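# Stack four magnet blocks from the heap into one tower

## Task

Take four magnet blocks from the heap and build a single tidy tower with each block resting squarely on the one below, then open the gripper so the tower stands without being held.

## Robot and tools

ROBOT. There are two arms, left_arm and right_arm, each ending in a two-finger gripper. The fingers point along the gripper's own +z axis and close along its y axis. The reported gripper position is the spot between the finger pads, roughly 1 cm short of the fingertips.

SCENE FRAME. Results report positions in one shared frame. Its origin sits on the table surface midway between the arms, +z is up, +x runs out across the table, and left_arm is mounted on the +y side. The arm names do not correspond to the left or right of any camera image. Printed hand positions can be slightly wrong, more so when an arm reaches far.

execute_actions. Argument actions is a list of up to 15 actions. Each action is a table of up to 15 rows; every row lasts one control step (1/30 s), and if a table has fewer than 15 rows its final row repeats until 15 steps are done. Every row has 14 numbers in [-1, 1] covering both arms even if one is idle: dx, dy, dz, rx, ry, rz, opening for left_arm, then the same seven for right_arm. The first six are an offset, expressed in that gripper's own axes, from the gripper's measured pose when the action began (for the first action in a call, the last pose a result gave in this scene). Each row is measured from that same starting pose, not stacked on the previous row. Scale: 1.0 equals 0.6 m of translation or 180 degrees of rotation; rx, ry, rz form a single rotation vector. The opening number is absolute, not an offset: +1 is fully open (0.094 m), -1 closed. An empty list just returns the current state and images.

Per control step the commanded pose is clipped to at most 70 mm and 16 degrees away from the measured pose, so a large offset may need several actions; after an action the arm only continues up to its last clipped pose. When position and orientation cannot both be met, position wins. Elbows stop slightly before full extension.

move. Argument target is one 14-number row laid out as above: per-arm offsets in gripper axes, same scale, measured from the pose shown in this scene's latest result, plus absolute openings (sent when the move starts). Both grippers travel in straight lines, finishing together, over 0.5 to 10 s; longer paths are cut off at 10 s. speed is the path's top speed in m/s, 0.002 to 0.5 (default 0.25); turning is capped at twice that in rad/s. The path ignores obstacles and the other arm, and the real gripper may trail it, wander, or overshoot speed, particularly near full reach. Faster contact and targets set deeper past the contact point push harder. blocking=false returns after 0.5 s while motion continues; until a result shows the move ended, further execute_actions and move calls are rejected, so use wait or stop first. The extra result line move: reports the ending (done, off_target, moving, held, fault) and active limits; each gripper's distance from its target is also given. If only one arm is named, the other finished normally. limits=paced means the sent pose was clipped; limits=held means a safety check blocked some steps, after which the arm may move far faster than speed.

wait. Argument seconds, 0 to 10. The scene runs with each arm holding its last command; a running move continues, and the wait returns early when it ends.

stop. No arguments. Brakes a running move to rest, needing some room to do so; fingers keep moving.

zoom_image. Arguments camera (cam_high, cam_low, cam_left_wrist, cam_right_wrist) and region [x0, y0, x1, y1] in pixels of that camera's latest image, top-left at (0, 0), no larger than 504 by 504. Image sizes: cam_high and cam_low 504x504, both wrist cameras 616x616; images arrive in that order.

finished_scene. Argument scene, the number of the scene being ended. It is final; the robot first holds the last command, and the result states whether the goal was met. Replying with no tool call also ends things.

RESULTS. The state line gives each gripper's end_effector_position (m) and end_effector_quat_wxyz. Hand target lines show the pose each arm is now being driven to. A pose unreachable line means the clearance check altered or blocked what went to the named arm. grip_measured is the finger opening on the command scale; the last Joint positions entry is the opening in metres; each gripper may read off by up to about 1 mm consistently. Joint torques follow the Joint positions order without the gripper and include offsets, scale errors and noise, so they are not pure load. Joint ranges (rad): waist -2.618 to 3.054, shoulder 0.000 to 3.142, elbow 0.000 to 3.142, wrist pitch -1.571 to 1.571, wrist yaw -1.571 to 1.571, wrist roll -2.094 to 2.094.

HOLDING. Arms tend to finish a centimetre or more low, and zero offsets may let them droop further. To keep an arm in place, send the correction back to its desired pose in the first call of a reply and zeros afterwards, raising the aim if it still sags. To grasp, command an opening below grip_measured: roughly 0.03 lower grips firmly, less grips gently. Pad force tops out near 50 to 62 N.

CAUTIONS. Do not knock or place anything off the table. Do not let the arms collide or press on each other. Avoid drops, slips, slams and heavy pushing; occasional outside tugs on held parts or nudges to loose ones can happen. Holding loads heats motors: a MOTOR HOT warning appears from 75 °C, 90 °C halts that arm for 10 seconds, and at 100 °C the arm loses hold and falls; these appear as OVER-TEMPERATURE FAULT lines. Any FAULT line can cut short a move, action or wait for that arm.

Each tool is called as name([rows], argument=value, ...), one row to a line, values as JSON.

## Session

execute_actions(actions=[])

Scene clock: 0.00 s.
left_arm: end_effector_position=(+0.5448, +0.4399, +0.2236) grip_measured=+1.000 end_effector_quat_wxyz=(+0.439, +0.346, +0.657, +0.505) | right_arm: end_effector_position=(+0.5233, +0.0719, +0.3144) grip_measured=+1.000 end_effector_quat_wxyz=(-0.457, +0.622, -0.554, +0.311)
Joint positions: left_arm=[ 0.398  1.805  1.042  0.659 -0.01   1.339  0.094] | right_arm=[ 0.558  2.228  2.335 -0.549  0.432 -1.244  0.094]
Joint velocities: left_arm=[-0.017 -0.002 -0.007 -0.037 -0.007  0.051  0.   ] | right_arm=[ 0.002  0.012 -0.002 -0.051  0.007 -0.007  0.   ]
Joint torques (N m, as the arm reports them, + toward a larger angle): no reading
Hand target (left_arm): +0.545, +0.440, +0.223; +0.439, +0.346, +0.661, +0.501
Hand target (right_arm): +0.522, +0.071, +0.315; -0.455, +0.622, -0.557, +0.309

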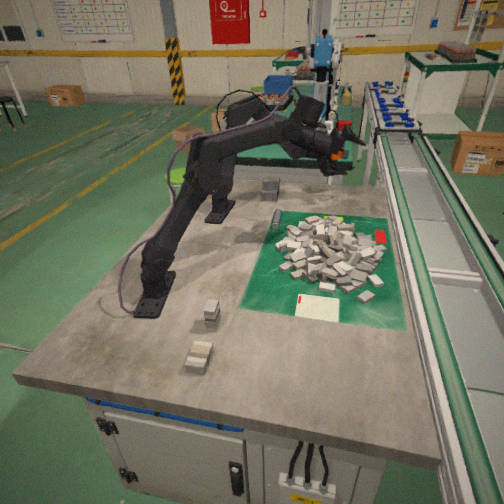

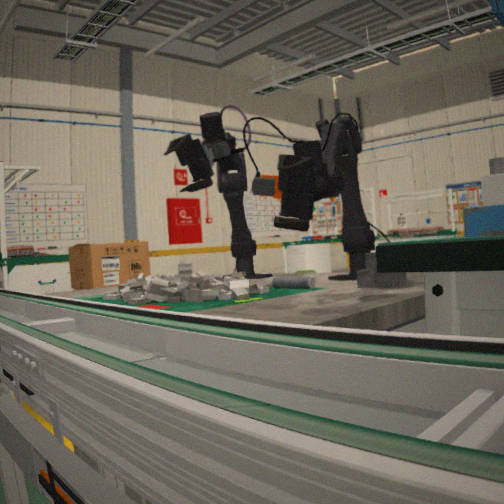

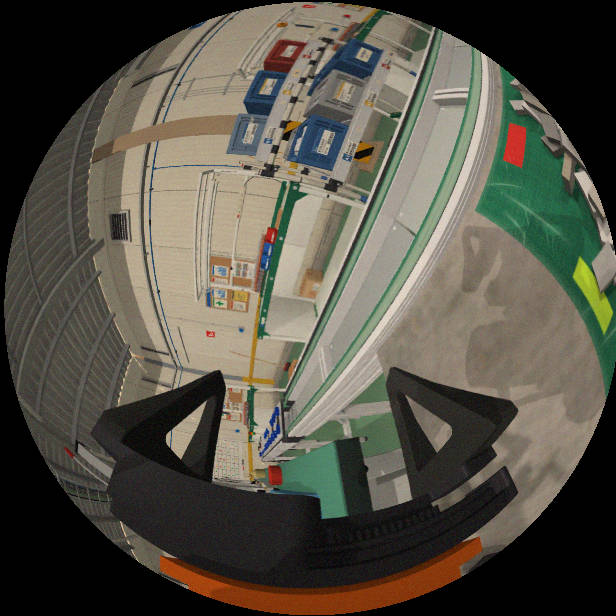

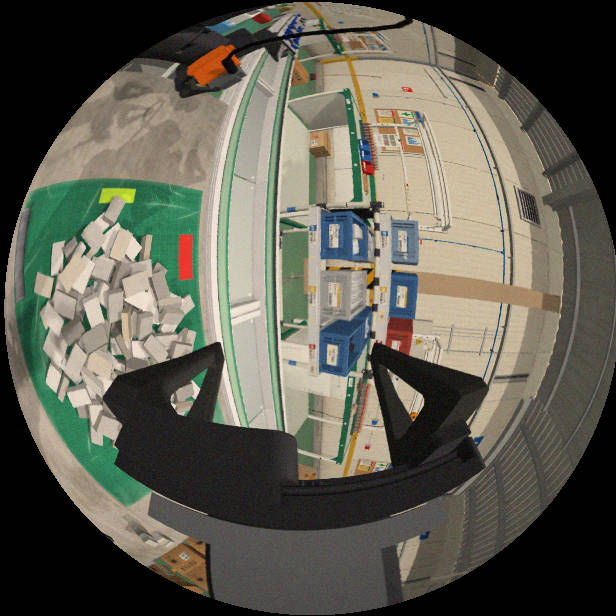

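zoom_image(camera="cam_high", region=[160, 170, 420, 390])

Region (160, 170, 420, 390) of cam_high's 504x504 image, scaled by 1.938, with more detail than that image has; it fills the top 426 rows of this view, and the rest is white.

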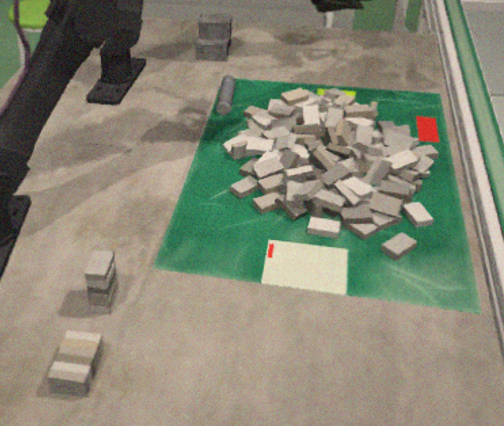

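move(target=[0,0,0,0,0,0,1, 0.226,0.129,-0.313,-0.234,0.344,0.468,1], speed=0.3)

Scene clock: 9.03 s.
left_arm: end_effector_position=(+0.5449, +0.4400, +0.2243) grip_measured=+1.000 end_effector_quat_wxyz=(+0.440, +0.346, +0.657, +0.506) | right_arm: end_effector_position=(+0.3577, -0.0951, +0.3023) grip_measured=+1.000 end_effector_quat_wxyz=(+0.204, -0.017, +0.975, +0.087)
Joint positions: left_arm=[ 0.398  1.805  1.042  0.662 -0.01   1.339  0.094] | right_arm=[ 0.345  1.872  2.297 -1.549  0.036  0.461  0.094]
Joint velocities: left_arm=[-0.002  0.007 -0.002  0.037  0.022 -0.037  0.   ] | right_arm=[-0.027 -0.012 -0.007  0.007 -0.051 -0.007  0.   ]
Joint torques (N m, as the arm reports them, + toward a larger angle): left_arm=[ -0.01 -10.88   8.09   2.34  -0.01   0.  ] | right_arm=[-1.01 -8.79  3.65  1.43 -0.11  0.1 ]
Hand target (left_arm): +0.545, +0.440, +0.224; +0.439, +0.346, +0.657, +0.505
Hand target (right_arm): +0.352, -0.100, +0.301; +0.194, -0.008, +0.977, +0.089
Off the commanded pose (left_arm): 0.001 m, 0 deg.
Off the commanded pose (right_arm): 0.009 m, 26 deg; orientation clipped at the last step of the last action.
joint sent to its limit (right arm) — the command would take joint 4 (wrist pitch) past its lower limit, so that joint was sent only as far as its limit.
move: off_target (right_arm); limits=paced

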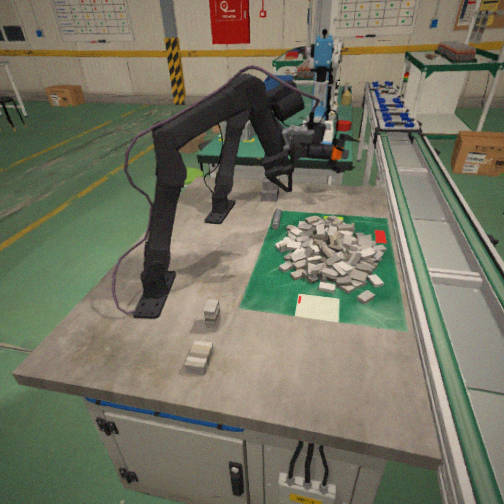

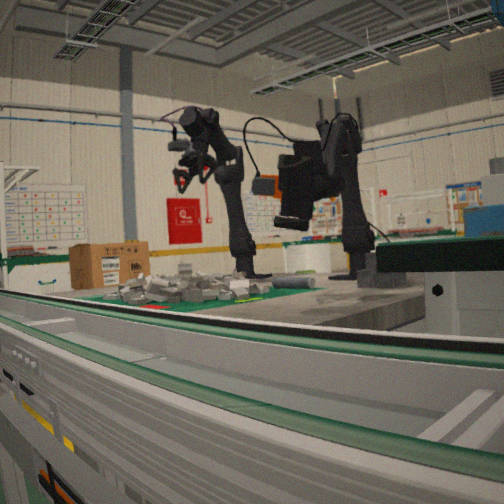

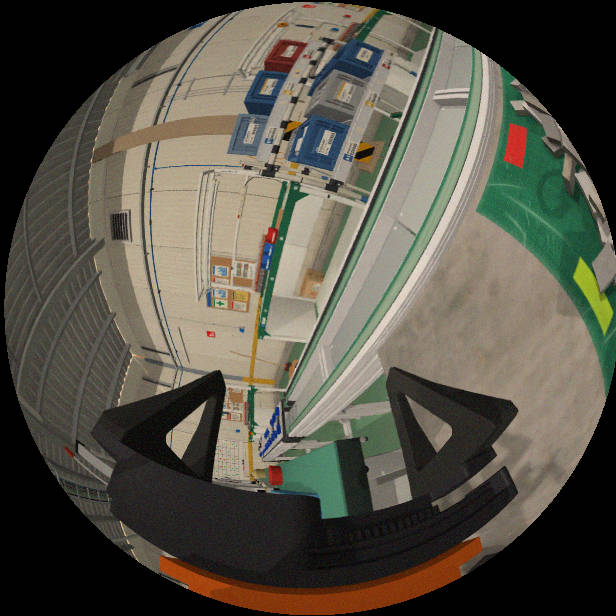

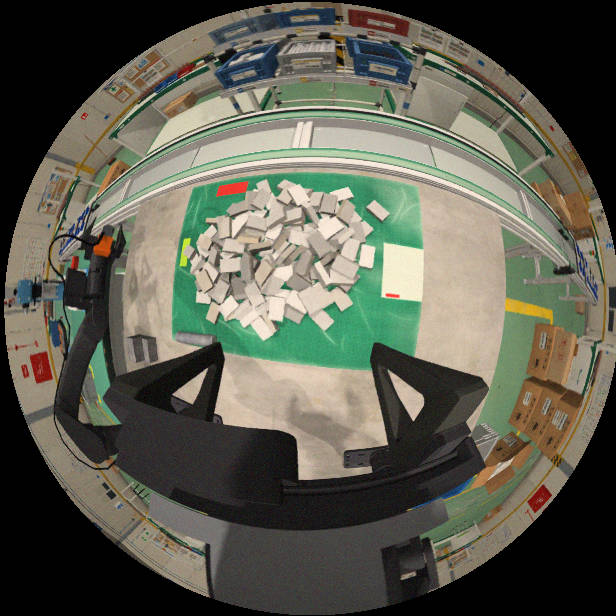

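move(target=[0,0,0,0,0,0,1, -0.039,-0.224,0.258,0.056,0.131,0.011,1], speed=0.3)

Scene clock: 13.93 s.
left_arm: end_effector_position=(+0.5449, +0.4400, +0.2250) grip_measured=+1.000 end_effector_quat_wxyz=(+0.440, +0.345, +0.656, +0.507) | right_arm: end_effector_position=(+0.4460, -0.2000, +0.1385) grip_measured=+1.000 end_effector_quat_wxyz=(+0.030, +0.006, +1.000, +0.009)
Joint positions: left_arm=[ 0.398  1.805  1.042  0.664 -0.01   1.339  0.094] | right_arm=[ 0.026  2.298  2.341 -1.553 -0.006  0.198  0.094]
Joint velocities: left_arm=[ 0.002 -0.007  0.002 -0.066  0.007  0.051  0.   ] | right_arm=[-0.002  0.002  0.002 -0.037 -0.037 -0.007  0.   ]
Joint torques (N m, as the arm reports them, + toward a larger angle): left_arm=[ -0.02 -10.87   8.11   2.34  -0.01   0.  ] | right_arm=[  0.15 -11.67   7.36   0.63   0.05  -0.05]
Hand target (left_arm): +0.545, +0.440, +0.224; +0.440, +0.346, +0.657, +0.506
Hand target (right_arm): +0.448, -0.200, +0.149; +0.043, -0.000, +0.999, +0.006
Off the commanded pose (left_arm): 0.001 m, 0 deg.
Off the commanded pose (right_arm): 0.012 m, 4 deg.
joint sent to its limit (right arm) — the command would take joint 4 (wrist pitch) past its lower limit, so that joint was sent only as far as its limit.
move: off_target (right_arm)

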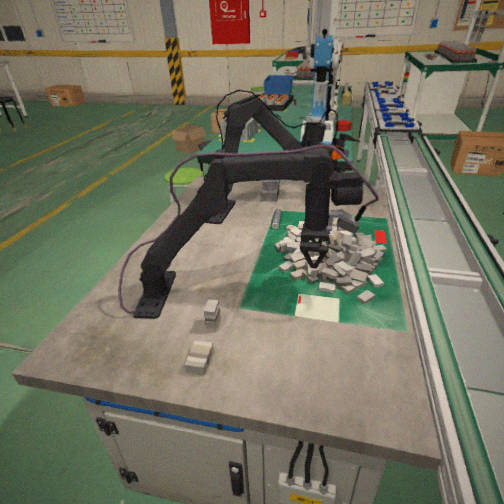

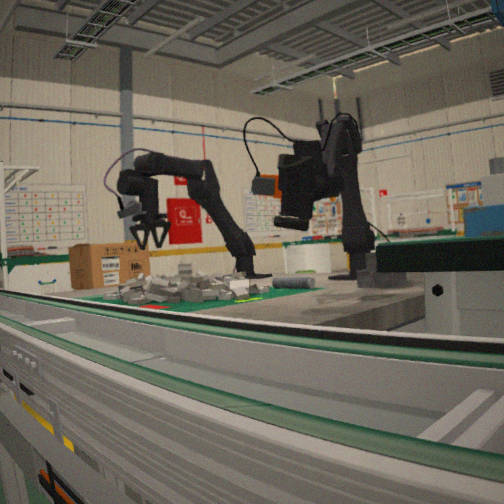

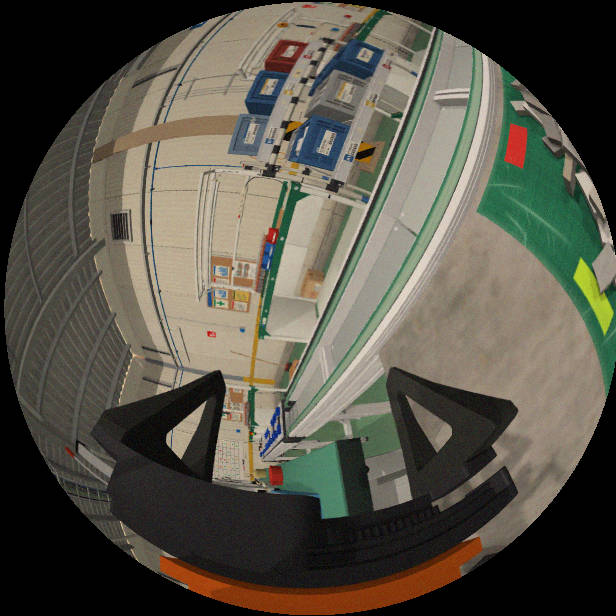

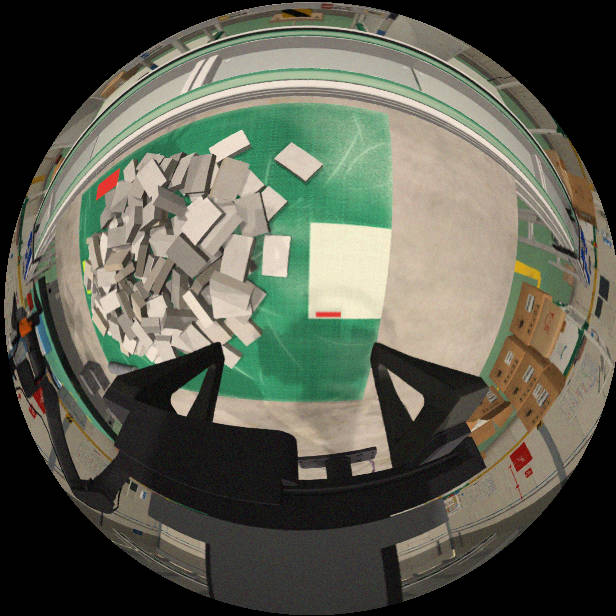

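move(target=[0,0,0,0,0,0,1, -0.09,0.047,0.09,0,0.019,0,0.1], speed=0.2)

Scene clock: 18.20 s.
left_arm: end_effector_position=(+0.5450, +0.4400, +0.2257) grip_measured=+1.000 end_effector_quat_wxyz=(+0.441, +0.345, +0.655, +0.508) | right_arm: end_effector_position=(+0.5002, -0.1759, +0.0802) grip_measured=+0.102 end_effector_quat_wxyz=(+0.042, +0.004, +0.999, +0.013)
Joint positions: left_arm=[ 0.398  1.805  1.042  0.667 -0.01   1.339  0.094] | right_arm=[ 0.052  2.621  2.695 -1.556 -0.008  0.219  0.052]
Joint velocities: left_arm=[-0.012 -0.002 -0.022 -0.037 -0.022 -0.022  0.   ] | right_arm=[ 0.002 -0.007  0.017 -0.051  0.007  0.022  0.   ]
Joint torques (N m, as the arm reports them, + toward a larger angle): left_arm=[ -0.01 -10.87   8.09   2.34  -0.01   0.  ] | right_arm=[  0.29 -13.08   7.44   0.7   -0.1    0.07]
Hand target (left_arm): +0.545, +0.440, +0.225; +0.441, +0.345, +0.656, +0.507
Hand target (right_arm): +0.502, -0.171, +0.088; +0.052, +0.006, +0.998, +0.021
Off the commanded pose (left_arm): 0.001 m, 0 deg.
Off the commanded pose (right_arm): 0.010 m, 5 deg.
joint sent to its limit (right arm) — the command would take joint 4 (wrist pitch) past its lower limit, so that joint was sent only as far as its limit.
move: off_target (right_arm)

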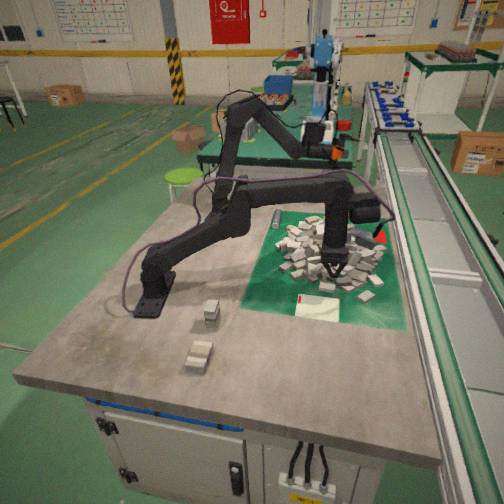

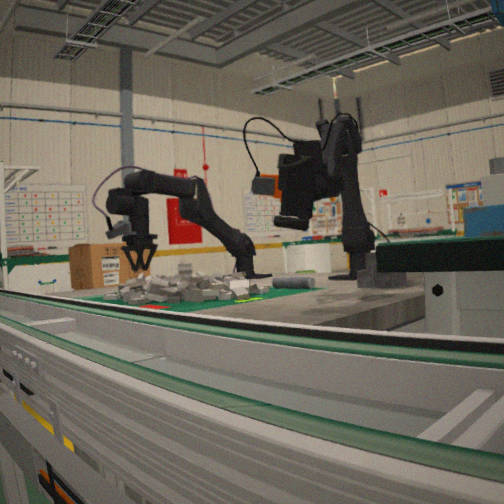

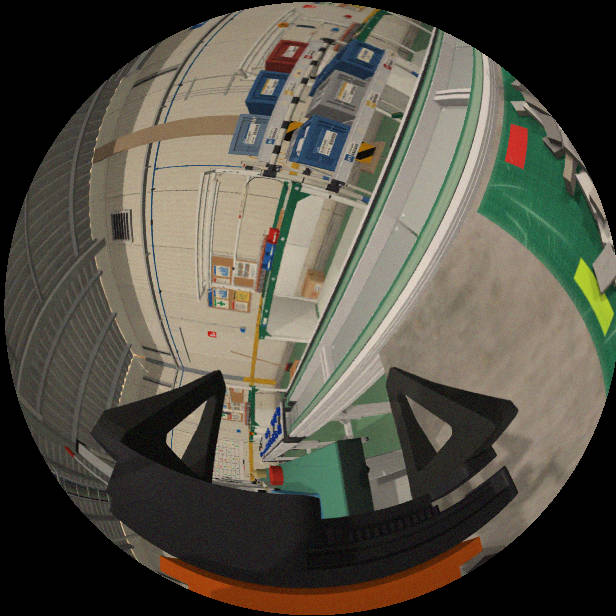

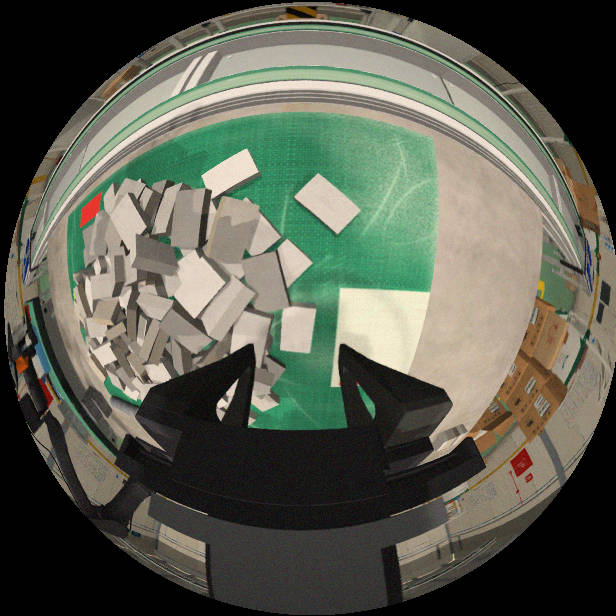

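move(target=[0,0,0,0,0,0,1, 0.028,0.0,0.05,0,0.0,0.025,0.0], speed=0.1)

zoom_image(camera="cam_right_wrist", region=[150, 150, 450, 450])

Scene clock: 24.47 s.
left_arm: end_effector_position=(+0.5451, +0.4400, +0.2264) grip_measured=+1.000 end_effector_quat_wxyz=(+0.442, +0.344, +0.654, +0.508) | right_arm: end_effector_position=(+0.4860, -0.1789, +0.0462) grip_measured=+0.002 end_effector_quat_wxyz=(+0.035, +0.042, +0.998, +0.013)
Joint positions: left_arm=[ 0.398  1.805  1.042  0.67  -0.01   1.339  0.094] | right_arm=[ 0.052  2.466  2.267 -1.298 -0.008  0.295  0.047]
Joint velocities: left_arm=[-0.022  0.002  0.012  0.081 -0.007  0.007  0.   ] | right_arm=[-0.017 -0.007 -0.032 -0.007  0.051  0.007  0.   ]
Joint torques (N m, as the arm reports them, + toward a larger angle): left_arm=[ -0.02 -10.87   8.1    2.34  -0.01   0.  ] | right_arm=[  0.67 -13.66   4.24   0.96  -0.08   0.09]
Hand target (left_arm): +0.545, +0.440, +0.226; +0.441, +0.345, +0.655, +0.508
Hand target (right_arm): +0.486, -0.175, +0.049; +0.041, +0.043, +0.998, +0.015
Off the commanded pose (left_arm): 0.001 m, 0 deg.
Off the commanded pose (right_arm): 0.005 m, 1 deg.
move: done

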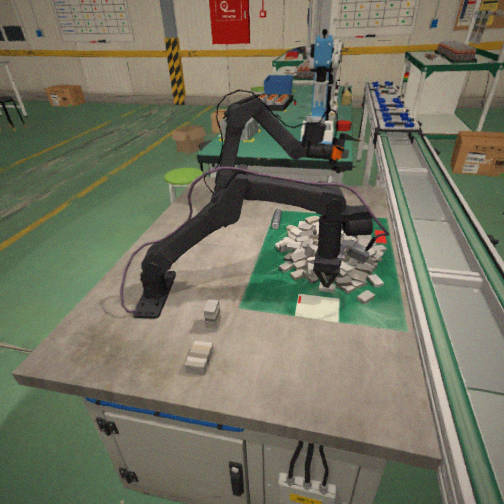

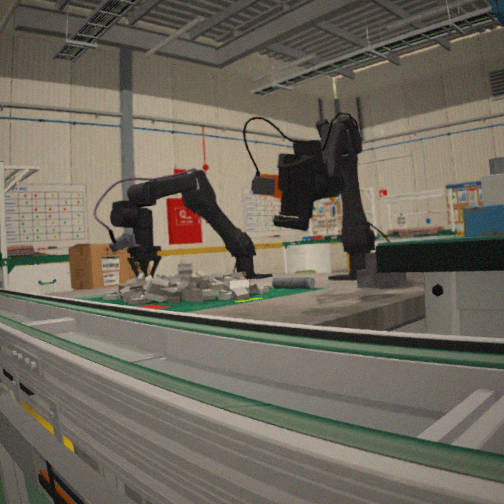

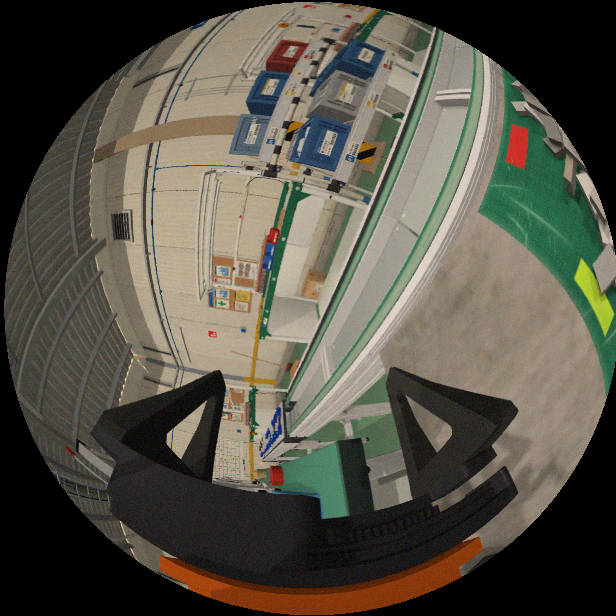

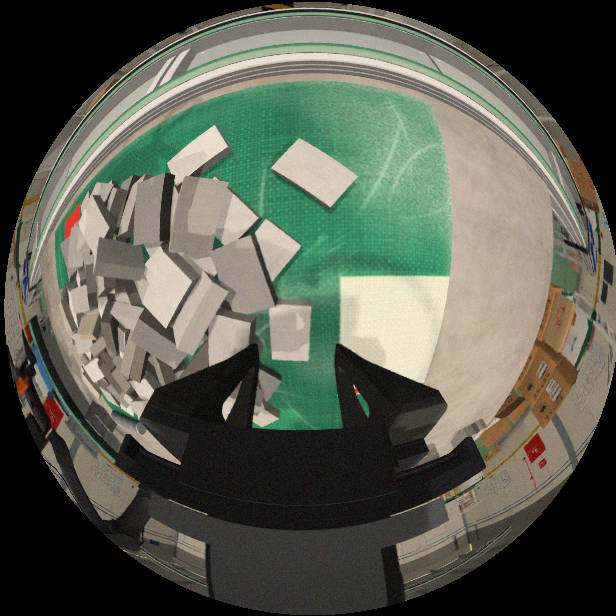

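Region (150, 150, 450, 450) of cam_right_wrist's 616x616 image, scaled by 1.680, with more detail than that image has.

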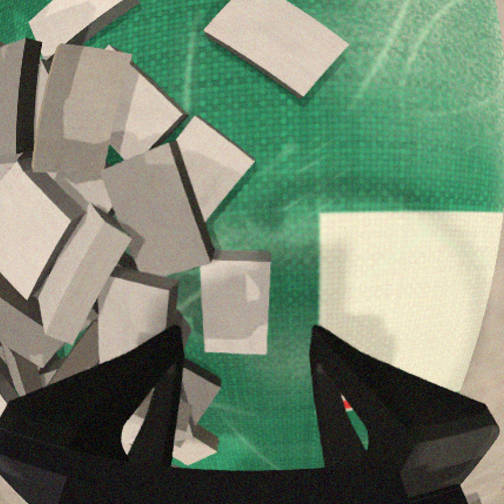

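move(target=[0,0,0,0,0,0,1, 0.0,0.013,0.012,0,0.0,0.0,-0.12], speed=0.05)

zoom_image(camera="cam_right_wrist", region=[150, 150, 450, 450])

Scene clock: 27.70 s.
left_arm: end_effector_position=(+0.5451, +0.4401, +0.2270) grip_measured=+1.000 end_effector_quat_wxyz=(+0.442, +0.344, +0.653, +0.509) | right_arm: end_effector_position=(+0.4864, -0.1761, +0.0460) grip_measured=-0.118 end_effector_quat_wxyz=(+0.036, +0.042, +0.998, +0.014)
Joint positions: left_arm=[ 0.398  1.805  1.042  0.673 -0.01   1.339  0.094] | right_arm=[ 0.057  2.466  2.266 -1.293 -0.008  0.301  0.041]
Joint velocities: left_arm=[ 0.002  0.007 -0.007 -0.066 -0.007 -0.022  0.   ] | right_arm=[ 0.012  0.002 -0.002 -0.007 -0.007  0.037  0.001]
Joint torques (N m, as the arm reports them, + toward a larger angle): left_arm=[ -0.02 -10.87   8.1    2.34  -0.01   0.  ] | right_arm=[  0.76 -11.24   5.79   0.87  -0.04   0.09]
Hand target (left_arm): +0.545, +0.440, +0.226; +0.442, +0.344, +0.654, +0.508
Hand target (right_arm): +0.487, -0.171, +0.039; +0.034, +0.042, +0.998, +0.013
Off the commanded pose (left_arm): 0.001 m, 0 deg.
Off the commanded pose (right_arm): 0.009 m, 0 deg.
move: done

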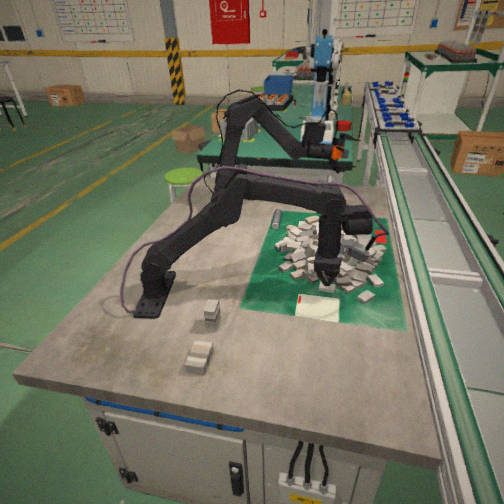

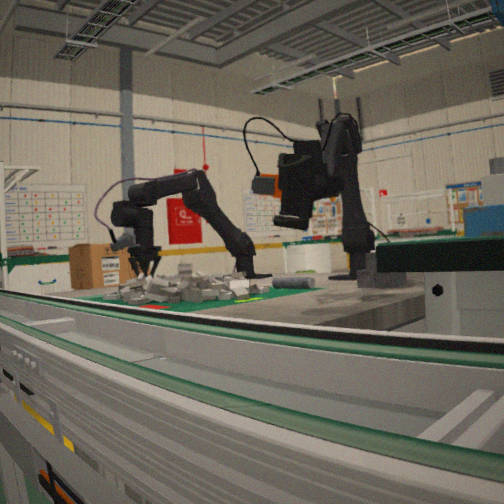

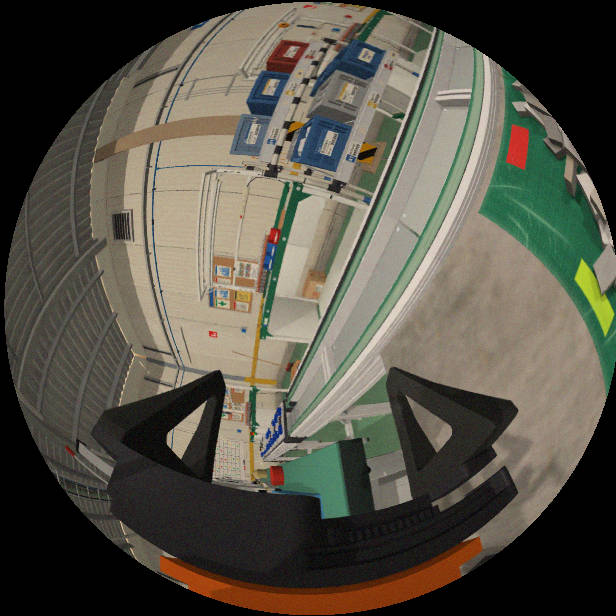

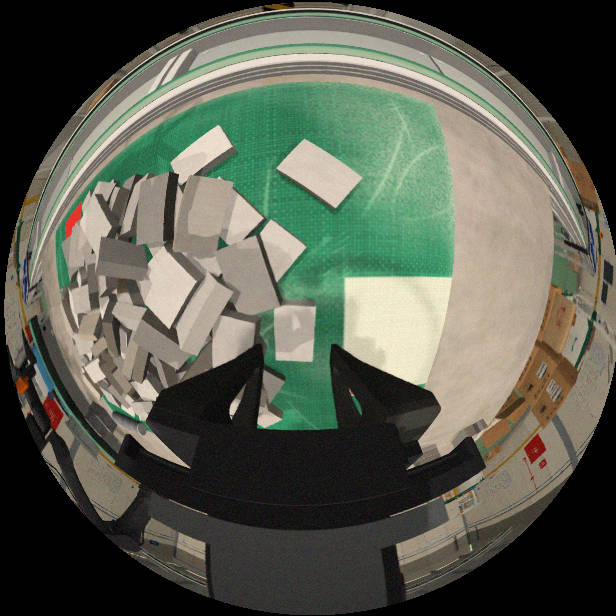

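Region (150, 150, 450, 450) of cam_right_wrist's 616x616 image, scaled by 1.680, with more detail than that image has.

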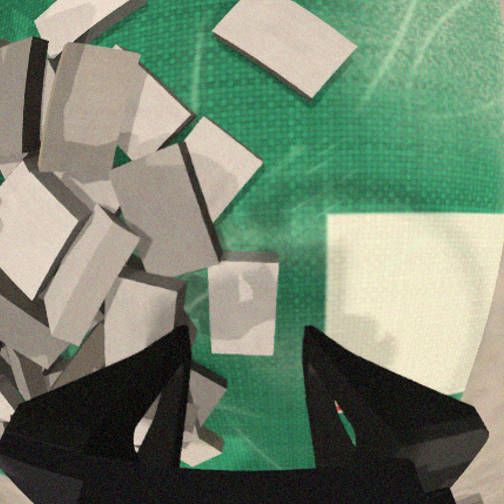

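move(target=[0,0,0,0,0,0,1, 0.0,0.005,0.043,0,0.0,0.0,-0.12], speed=0.04)

zoom_image(camera="cam_right_wrist", region=[150, 150, 450, 450])

Scene clock: 29.63 s.
left_arm: end_effector_position=(+0.5452, +0.4401, +0.2277) grip_measured=+1.000 end_effector_quat_wxyz=(+0.443, +0.343, +0.653, +0.510) | right_arm: end_effector_position=(+0.4897, -0.1757, +0.0333) grip_measured=-0.118 end_effector_quat_wxyz=(+0.043, +0.042, +0.998, +0.014)
Joint positions: left_arm=[ 0.398  1.805  1.042  0.675 -0.01   1.339  0.094] | right_arm=[ 0.057  2.466  2.214 -1.229 -0.006  0.301  0.041]
Joint velocities: left_arm=[ 0.002  0.007 -0.002  0.022  0.022  0.022  0.   ] | right_arm=[ 0.002 -0.002 -0.007 -0.022  0.022 -0.022 -0.   ]
Joint torques (N m, as the arm reports them, + toward a larger angle): left_arm=[ -0.02 -10.88   8.1    2.34  -0.01   0.  ] | right_arm=[  0.52 -11.16   4.22   1.02  -0.06   0.05]
Hand target (left_arm): +0.545, +0.440, +0.227; +0.442, +0.344, +0.653, +0.509
Hand target (right_arm): +0.488, -0.173, +0.021; +0.036, +0.042, +0.998, +0.014
Off the commanded pose (left_arm): 0.001 m, 0 deg.
Off the commanded pose (right_arm): 0.013 m, 1 deg.
move: off_target (right_arm)

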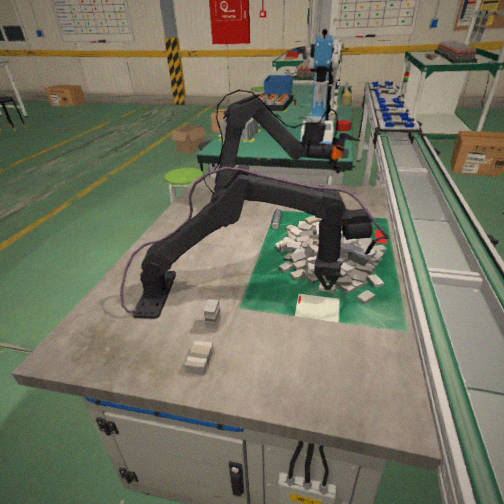

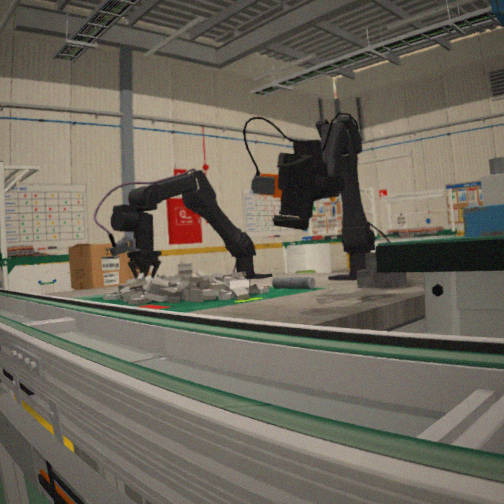

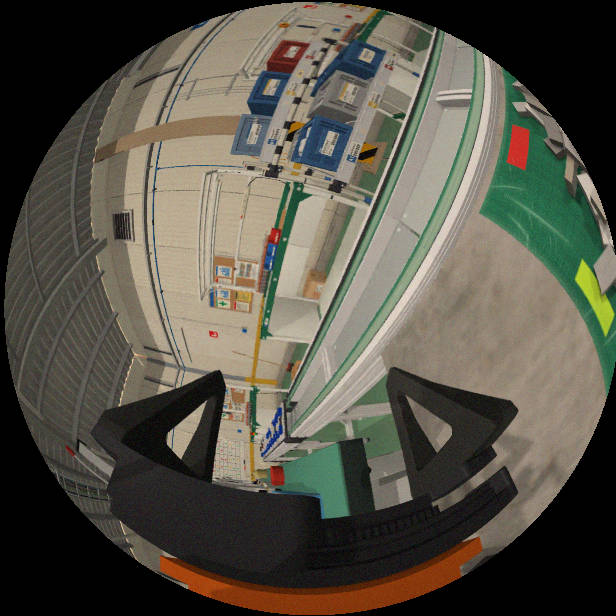

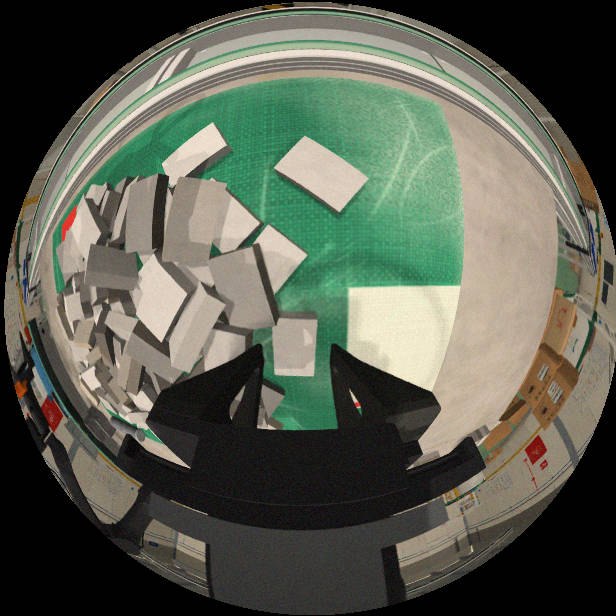

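Region (150, 150, 450, 450) of cam_right_wrist's 616x616 image, scaled by 1.680, with more detail than that image has.

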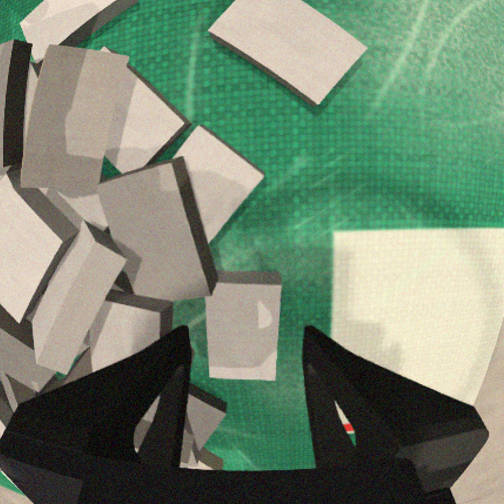

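move(target=[0,0,0,0,0,0,1, 0.018,0.004,0.034,0,0.015,0.0,-0.12], speed=0.04)

zoom_image(camera="cam_right_wrist", region=[150, 150, 450, 450])

Scene clock: 31.93 s.
left_arm: end_effector_position=(+0.5452, +0.4401, +0.2285) grip_measured=+1.000 end_effector_quat_wxyz=(+0.444, +0.343, +0.652, +0.511) | right_arm: end_effector_position=(+0.4862, -0.1765, +0.0264) grip_measured=-0.118 end_effector_quat_wxyz=(+0.034, +0.042, +0.998, +0.012)
Joint positions: left_arm=[ 0.398  1.805  1.042  0.678 -0.01   1.339  0.094] | right_arm=[ 0.057  2.471  2.198 -1.224 -0.006  0.301  0.041]
Joint velocities: left_arm=[-0.017 -0.017  0.007 -0.066 -0.081 -0.081  0.   ] | right_arm=[ 0.002 -0.017 -0.002 -0.066  0.051  0.007  0.001]
Joint torques (N m, as the arm reports them, + toward a larger angle): left_arm=[ -0.02 -10.87   8.1    2.34  -0.01   0.  ] | right_arm=[  0.59 -11.05   4.25   0.87  -0.17   0.06]
Hand target (left_arm): +0.545, +0.440, +0.228; +0.443, +0.343, +0.652, +0.510
Hand target (right_arm): +0.481, -0.172, +0.012; +0.019, +0.041, +0.999, +0.015
Off the commanded pose (left_arm): 0.001 m, 0 deg.
Off the commanded pose (right_arm): 0.016 m, 2 deg.
move: off_target (right_arm)

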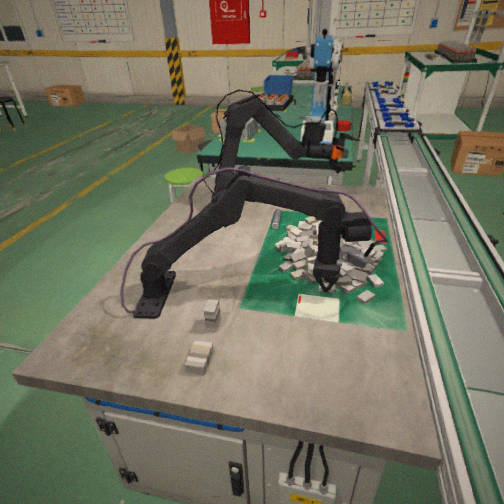

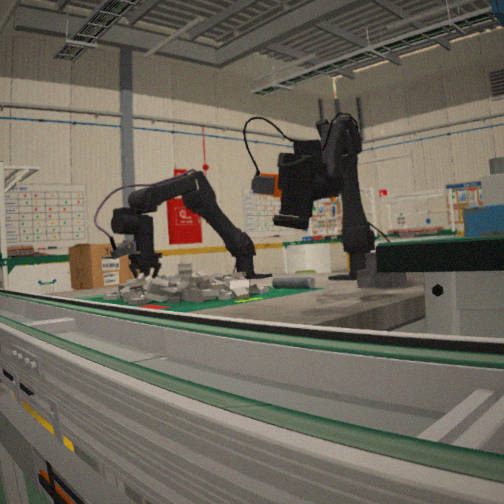

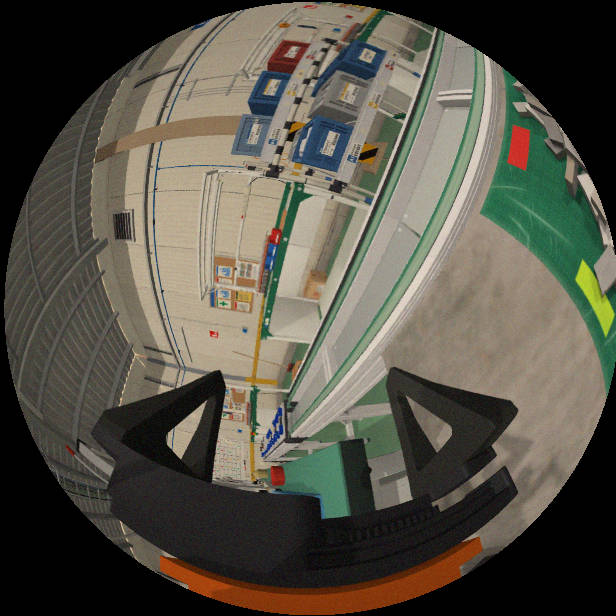

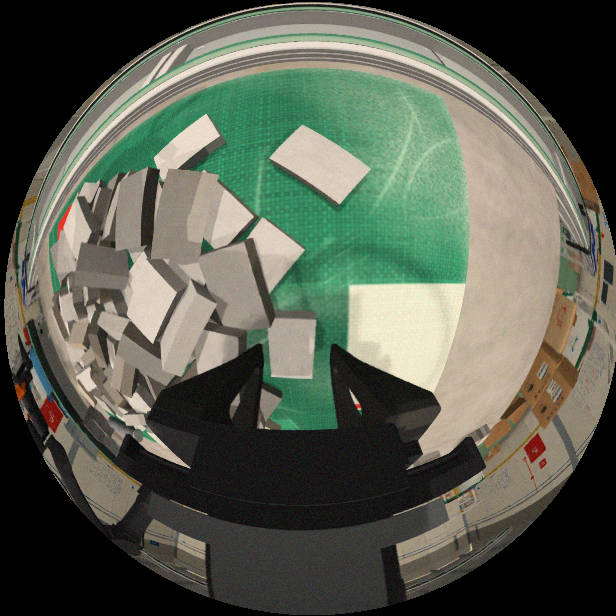

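Region (150, 150, 450, 450) of cam_right_wrist's 616x616 image, scaled by 1.680, with more detail than that image has.

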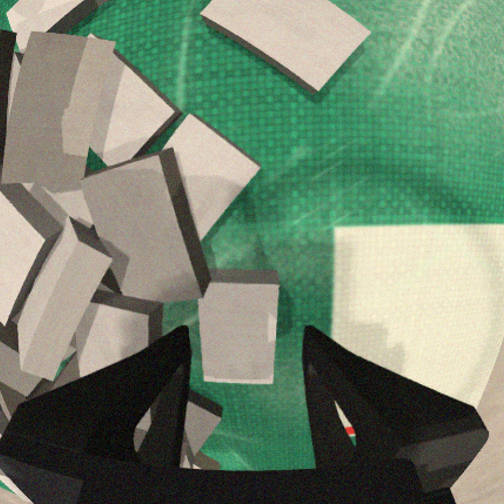

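move(target=[0,0,0,0,0,0,1, 0.008,0.007,0.04,0,0.01,0.0,-0.12], speed=0.03)

zoom_image(camera="cam_right_wrist", region=[150, 150, 450, 450])

Scene clock: 34.07 s.
left_arm: end_effector_position=(+0.5453, +0.4401, +0.2291) grip_measured=+1.000 end_effector_quat_wxyz=(+0.445, +0.342, +0.651, +0.511) | right_arm: end_effector_position=(+0.4900, -0.1764, +0.0184) grip_measured=-0.118 end_effector_quat_wxyz=(+0.037, +0.042, +0.998, +0.011)
Joint positions: left_arm=[ 0.398  1.805  1.042  0.681 -0.01   1.339  0.094] | right_arm=[ 0.057  2.489  2.198 -1.203 -0.002  0.301  0.041]
Joint velocities: left_arm=[ 0.007 -0.007  0.012 -0.081  0.081  0.022  0.   ] | right_arm=[-0.002  0.007  0.002  0.051 -0.066  0.037 -0.001]
Joint torques (N m, as the arm reports them, + toward a larger angle): left_arm=[ -0.01 -10.88   8.1    2.35  -0.01   0.  ] | right_arm=[  0.79 -10.86   4.45   0.82  -0.18   0.05]
Hand target (left_arm): +0.545, +0.440, +0.228; +0.444, +0.343, +0.652, +0.511
Hand target (right_arm): +0.483, -0.172, +0.003; +0.019, +0.042, +0.999, +0.013
Off the commanded pose (left_arm): 0.001 m, 0 deg.
Off the commanded pose (right_arm): 0.018 m, 2 deg.
move: off_target (right_arm)

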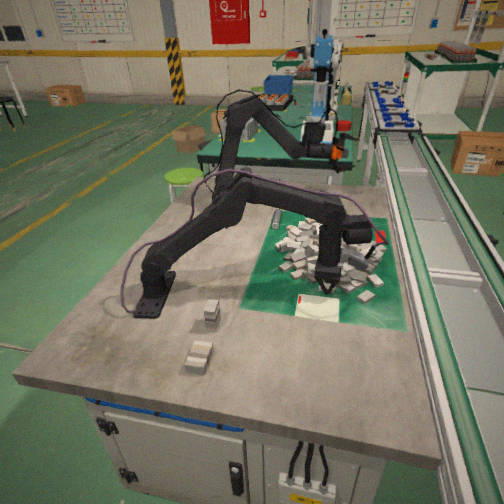

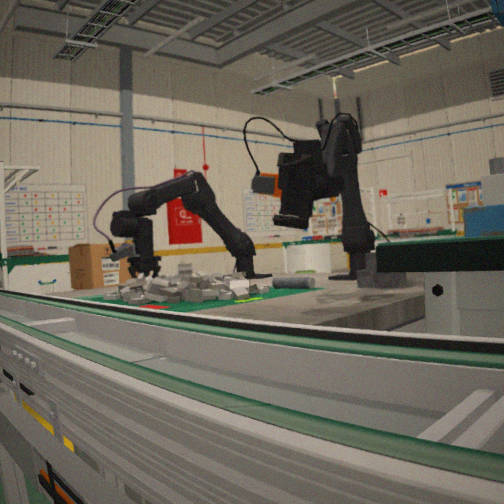

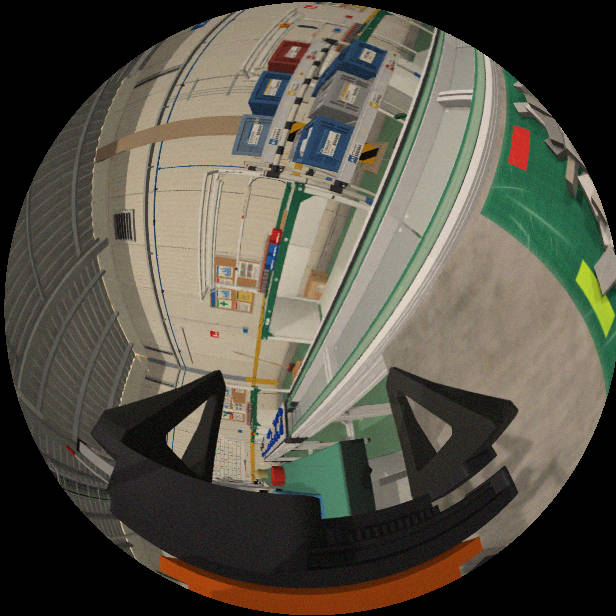

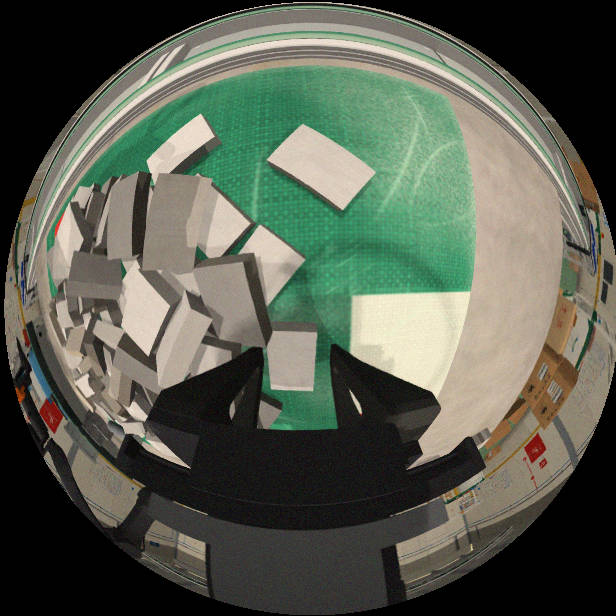

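Region (150, 150, 450, 450) of cam_right_wrist's 616x616 image, scaled by 1.680, with more detail than that image has.

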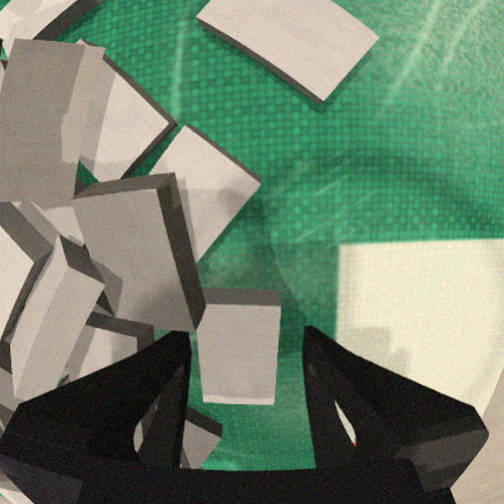

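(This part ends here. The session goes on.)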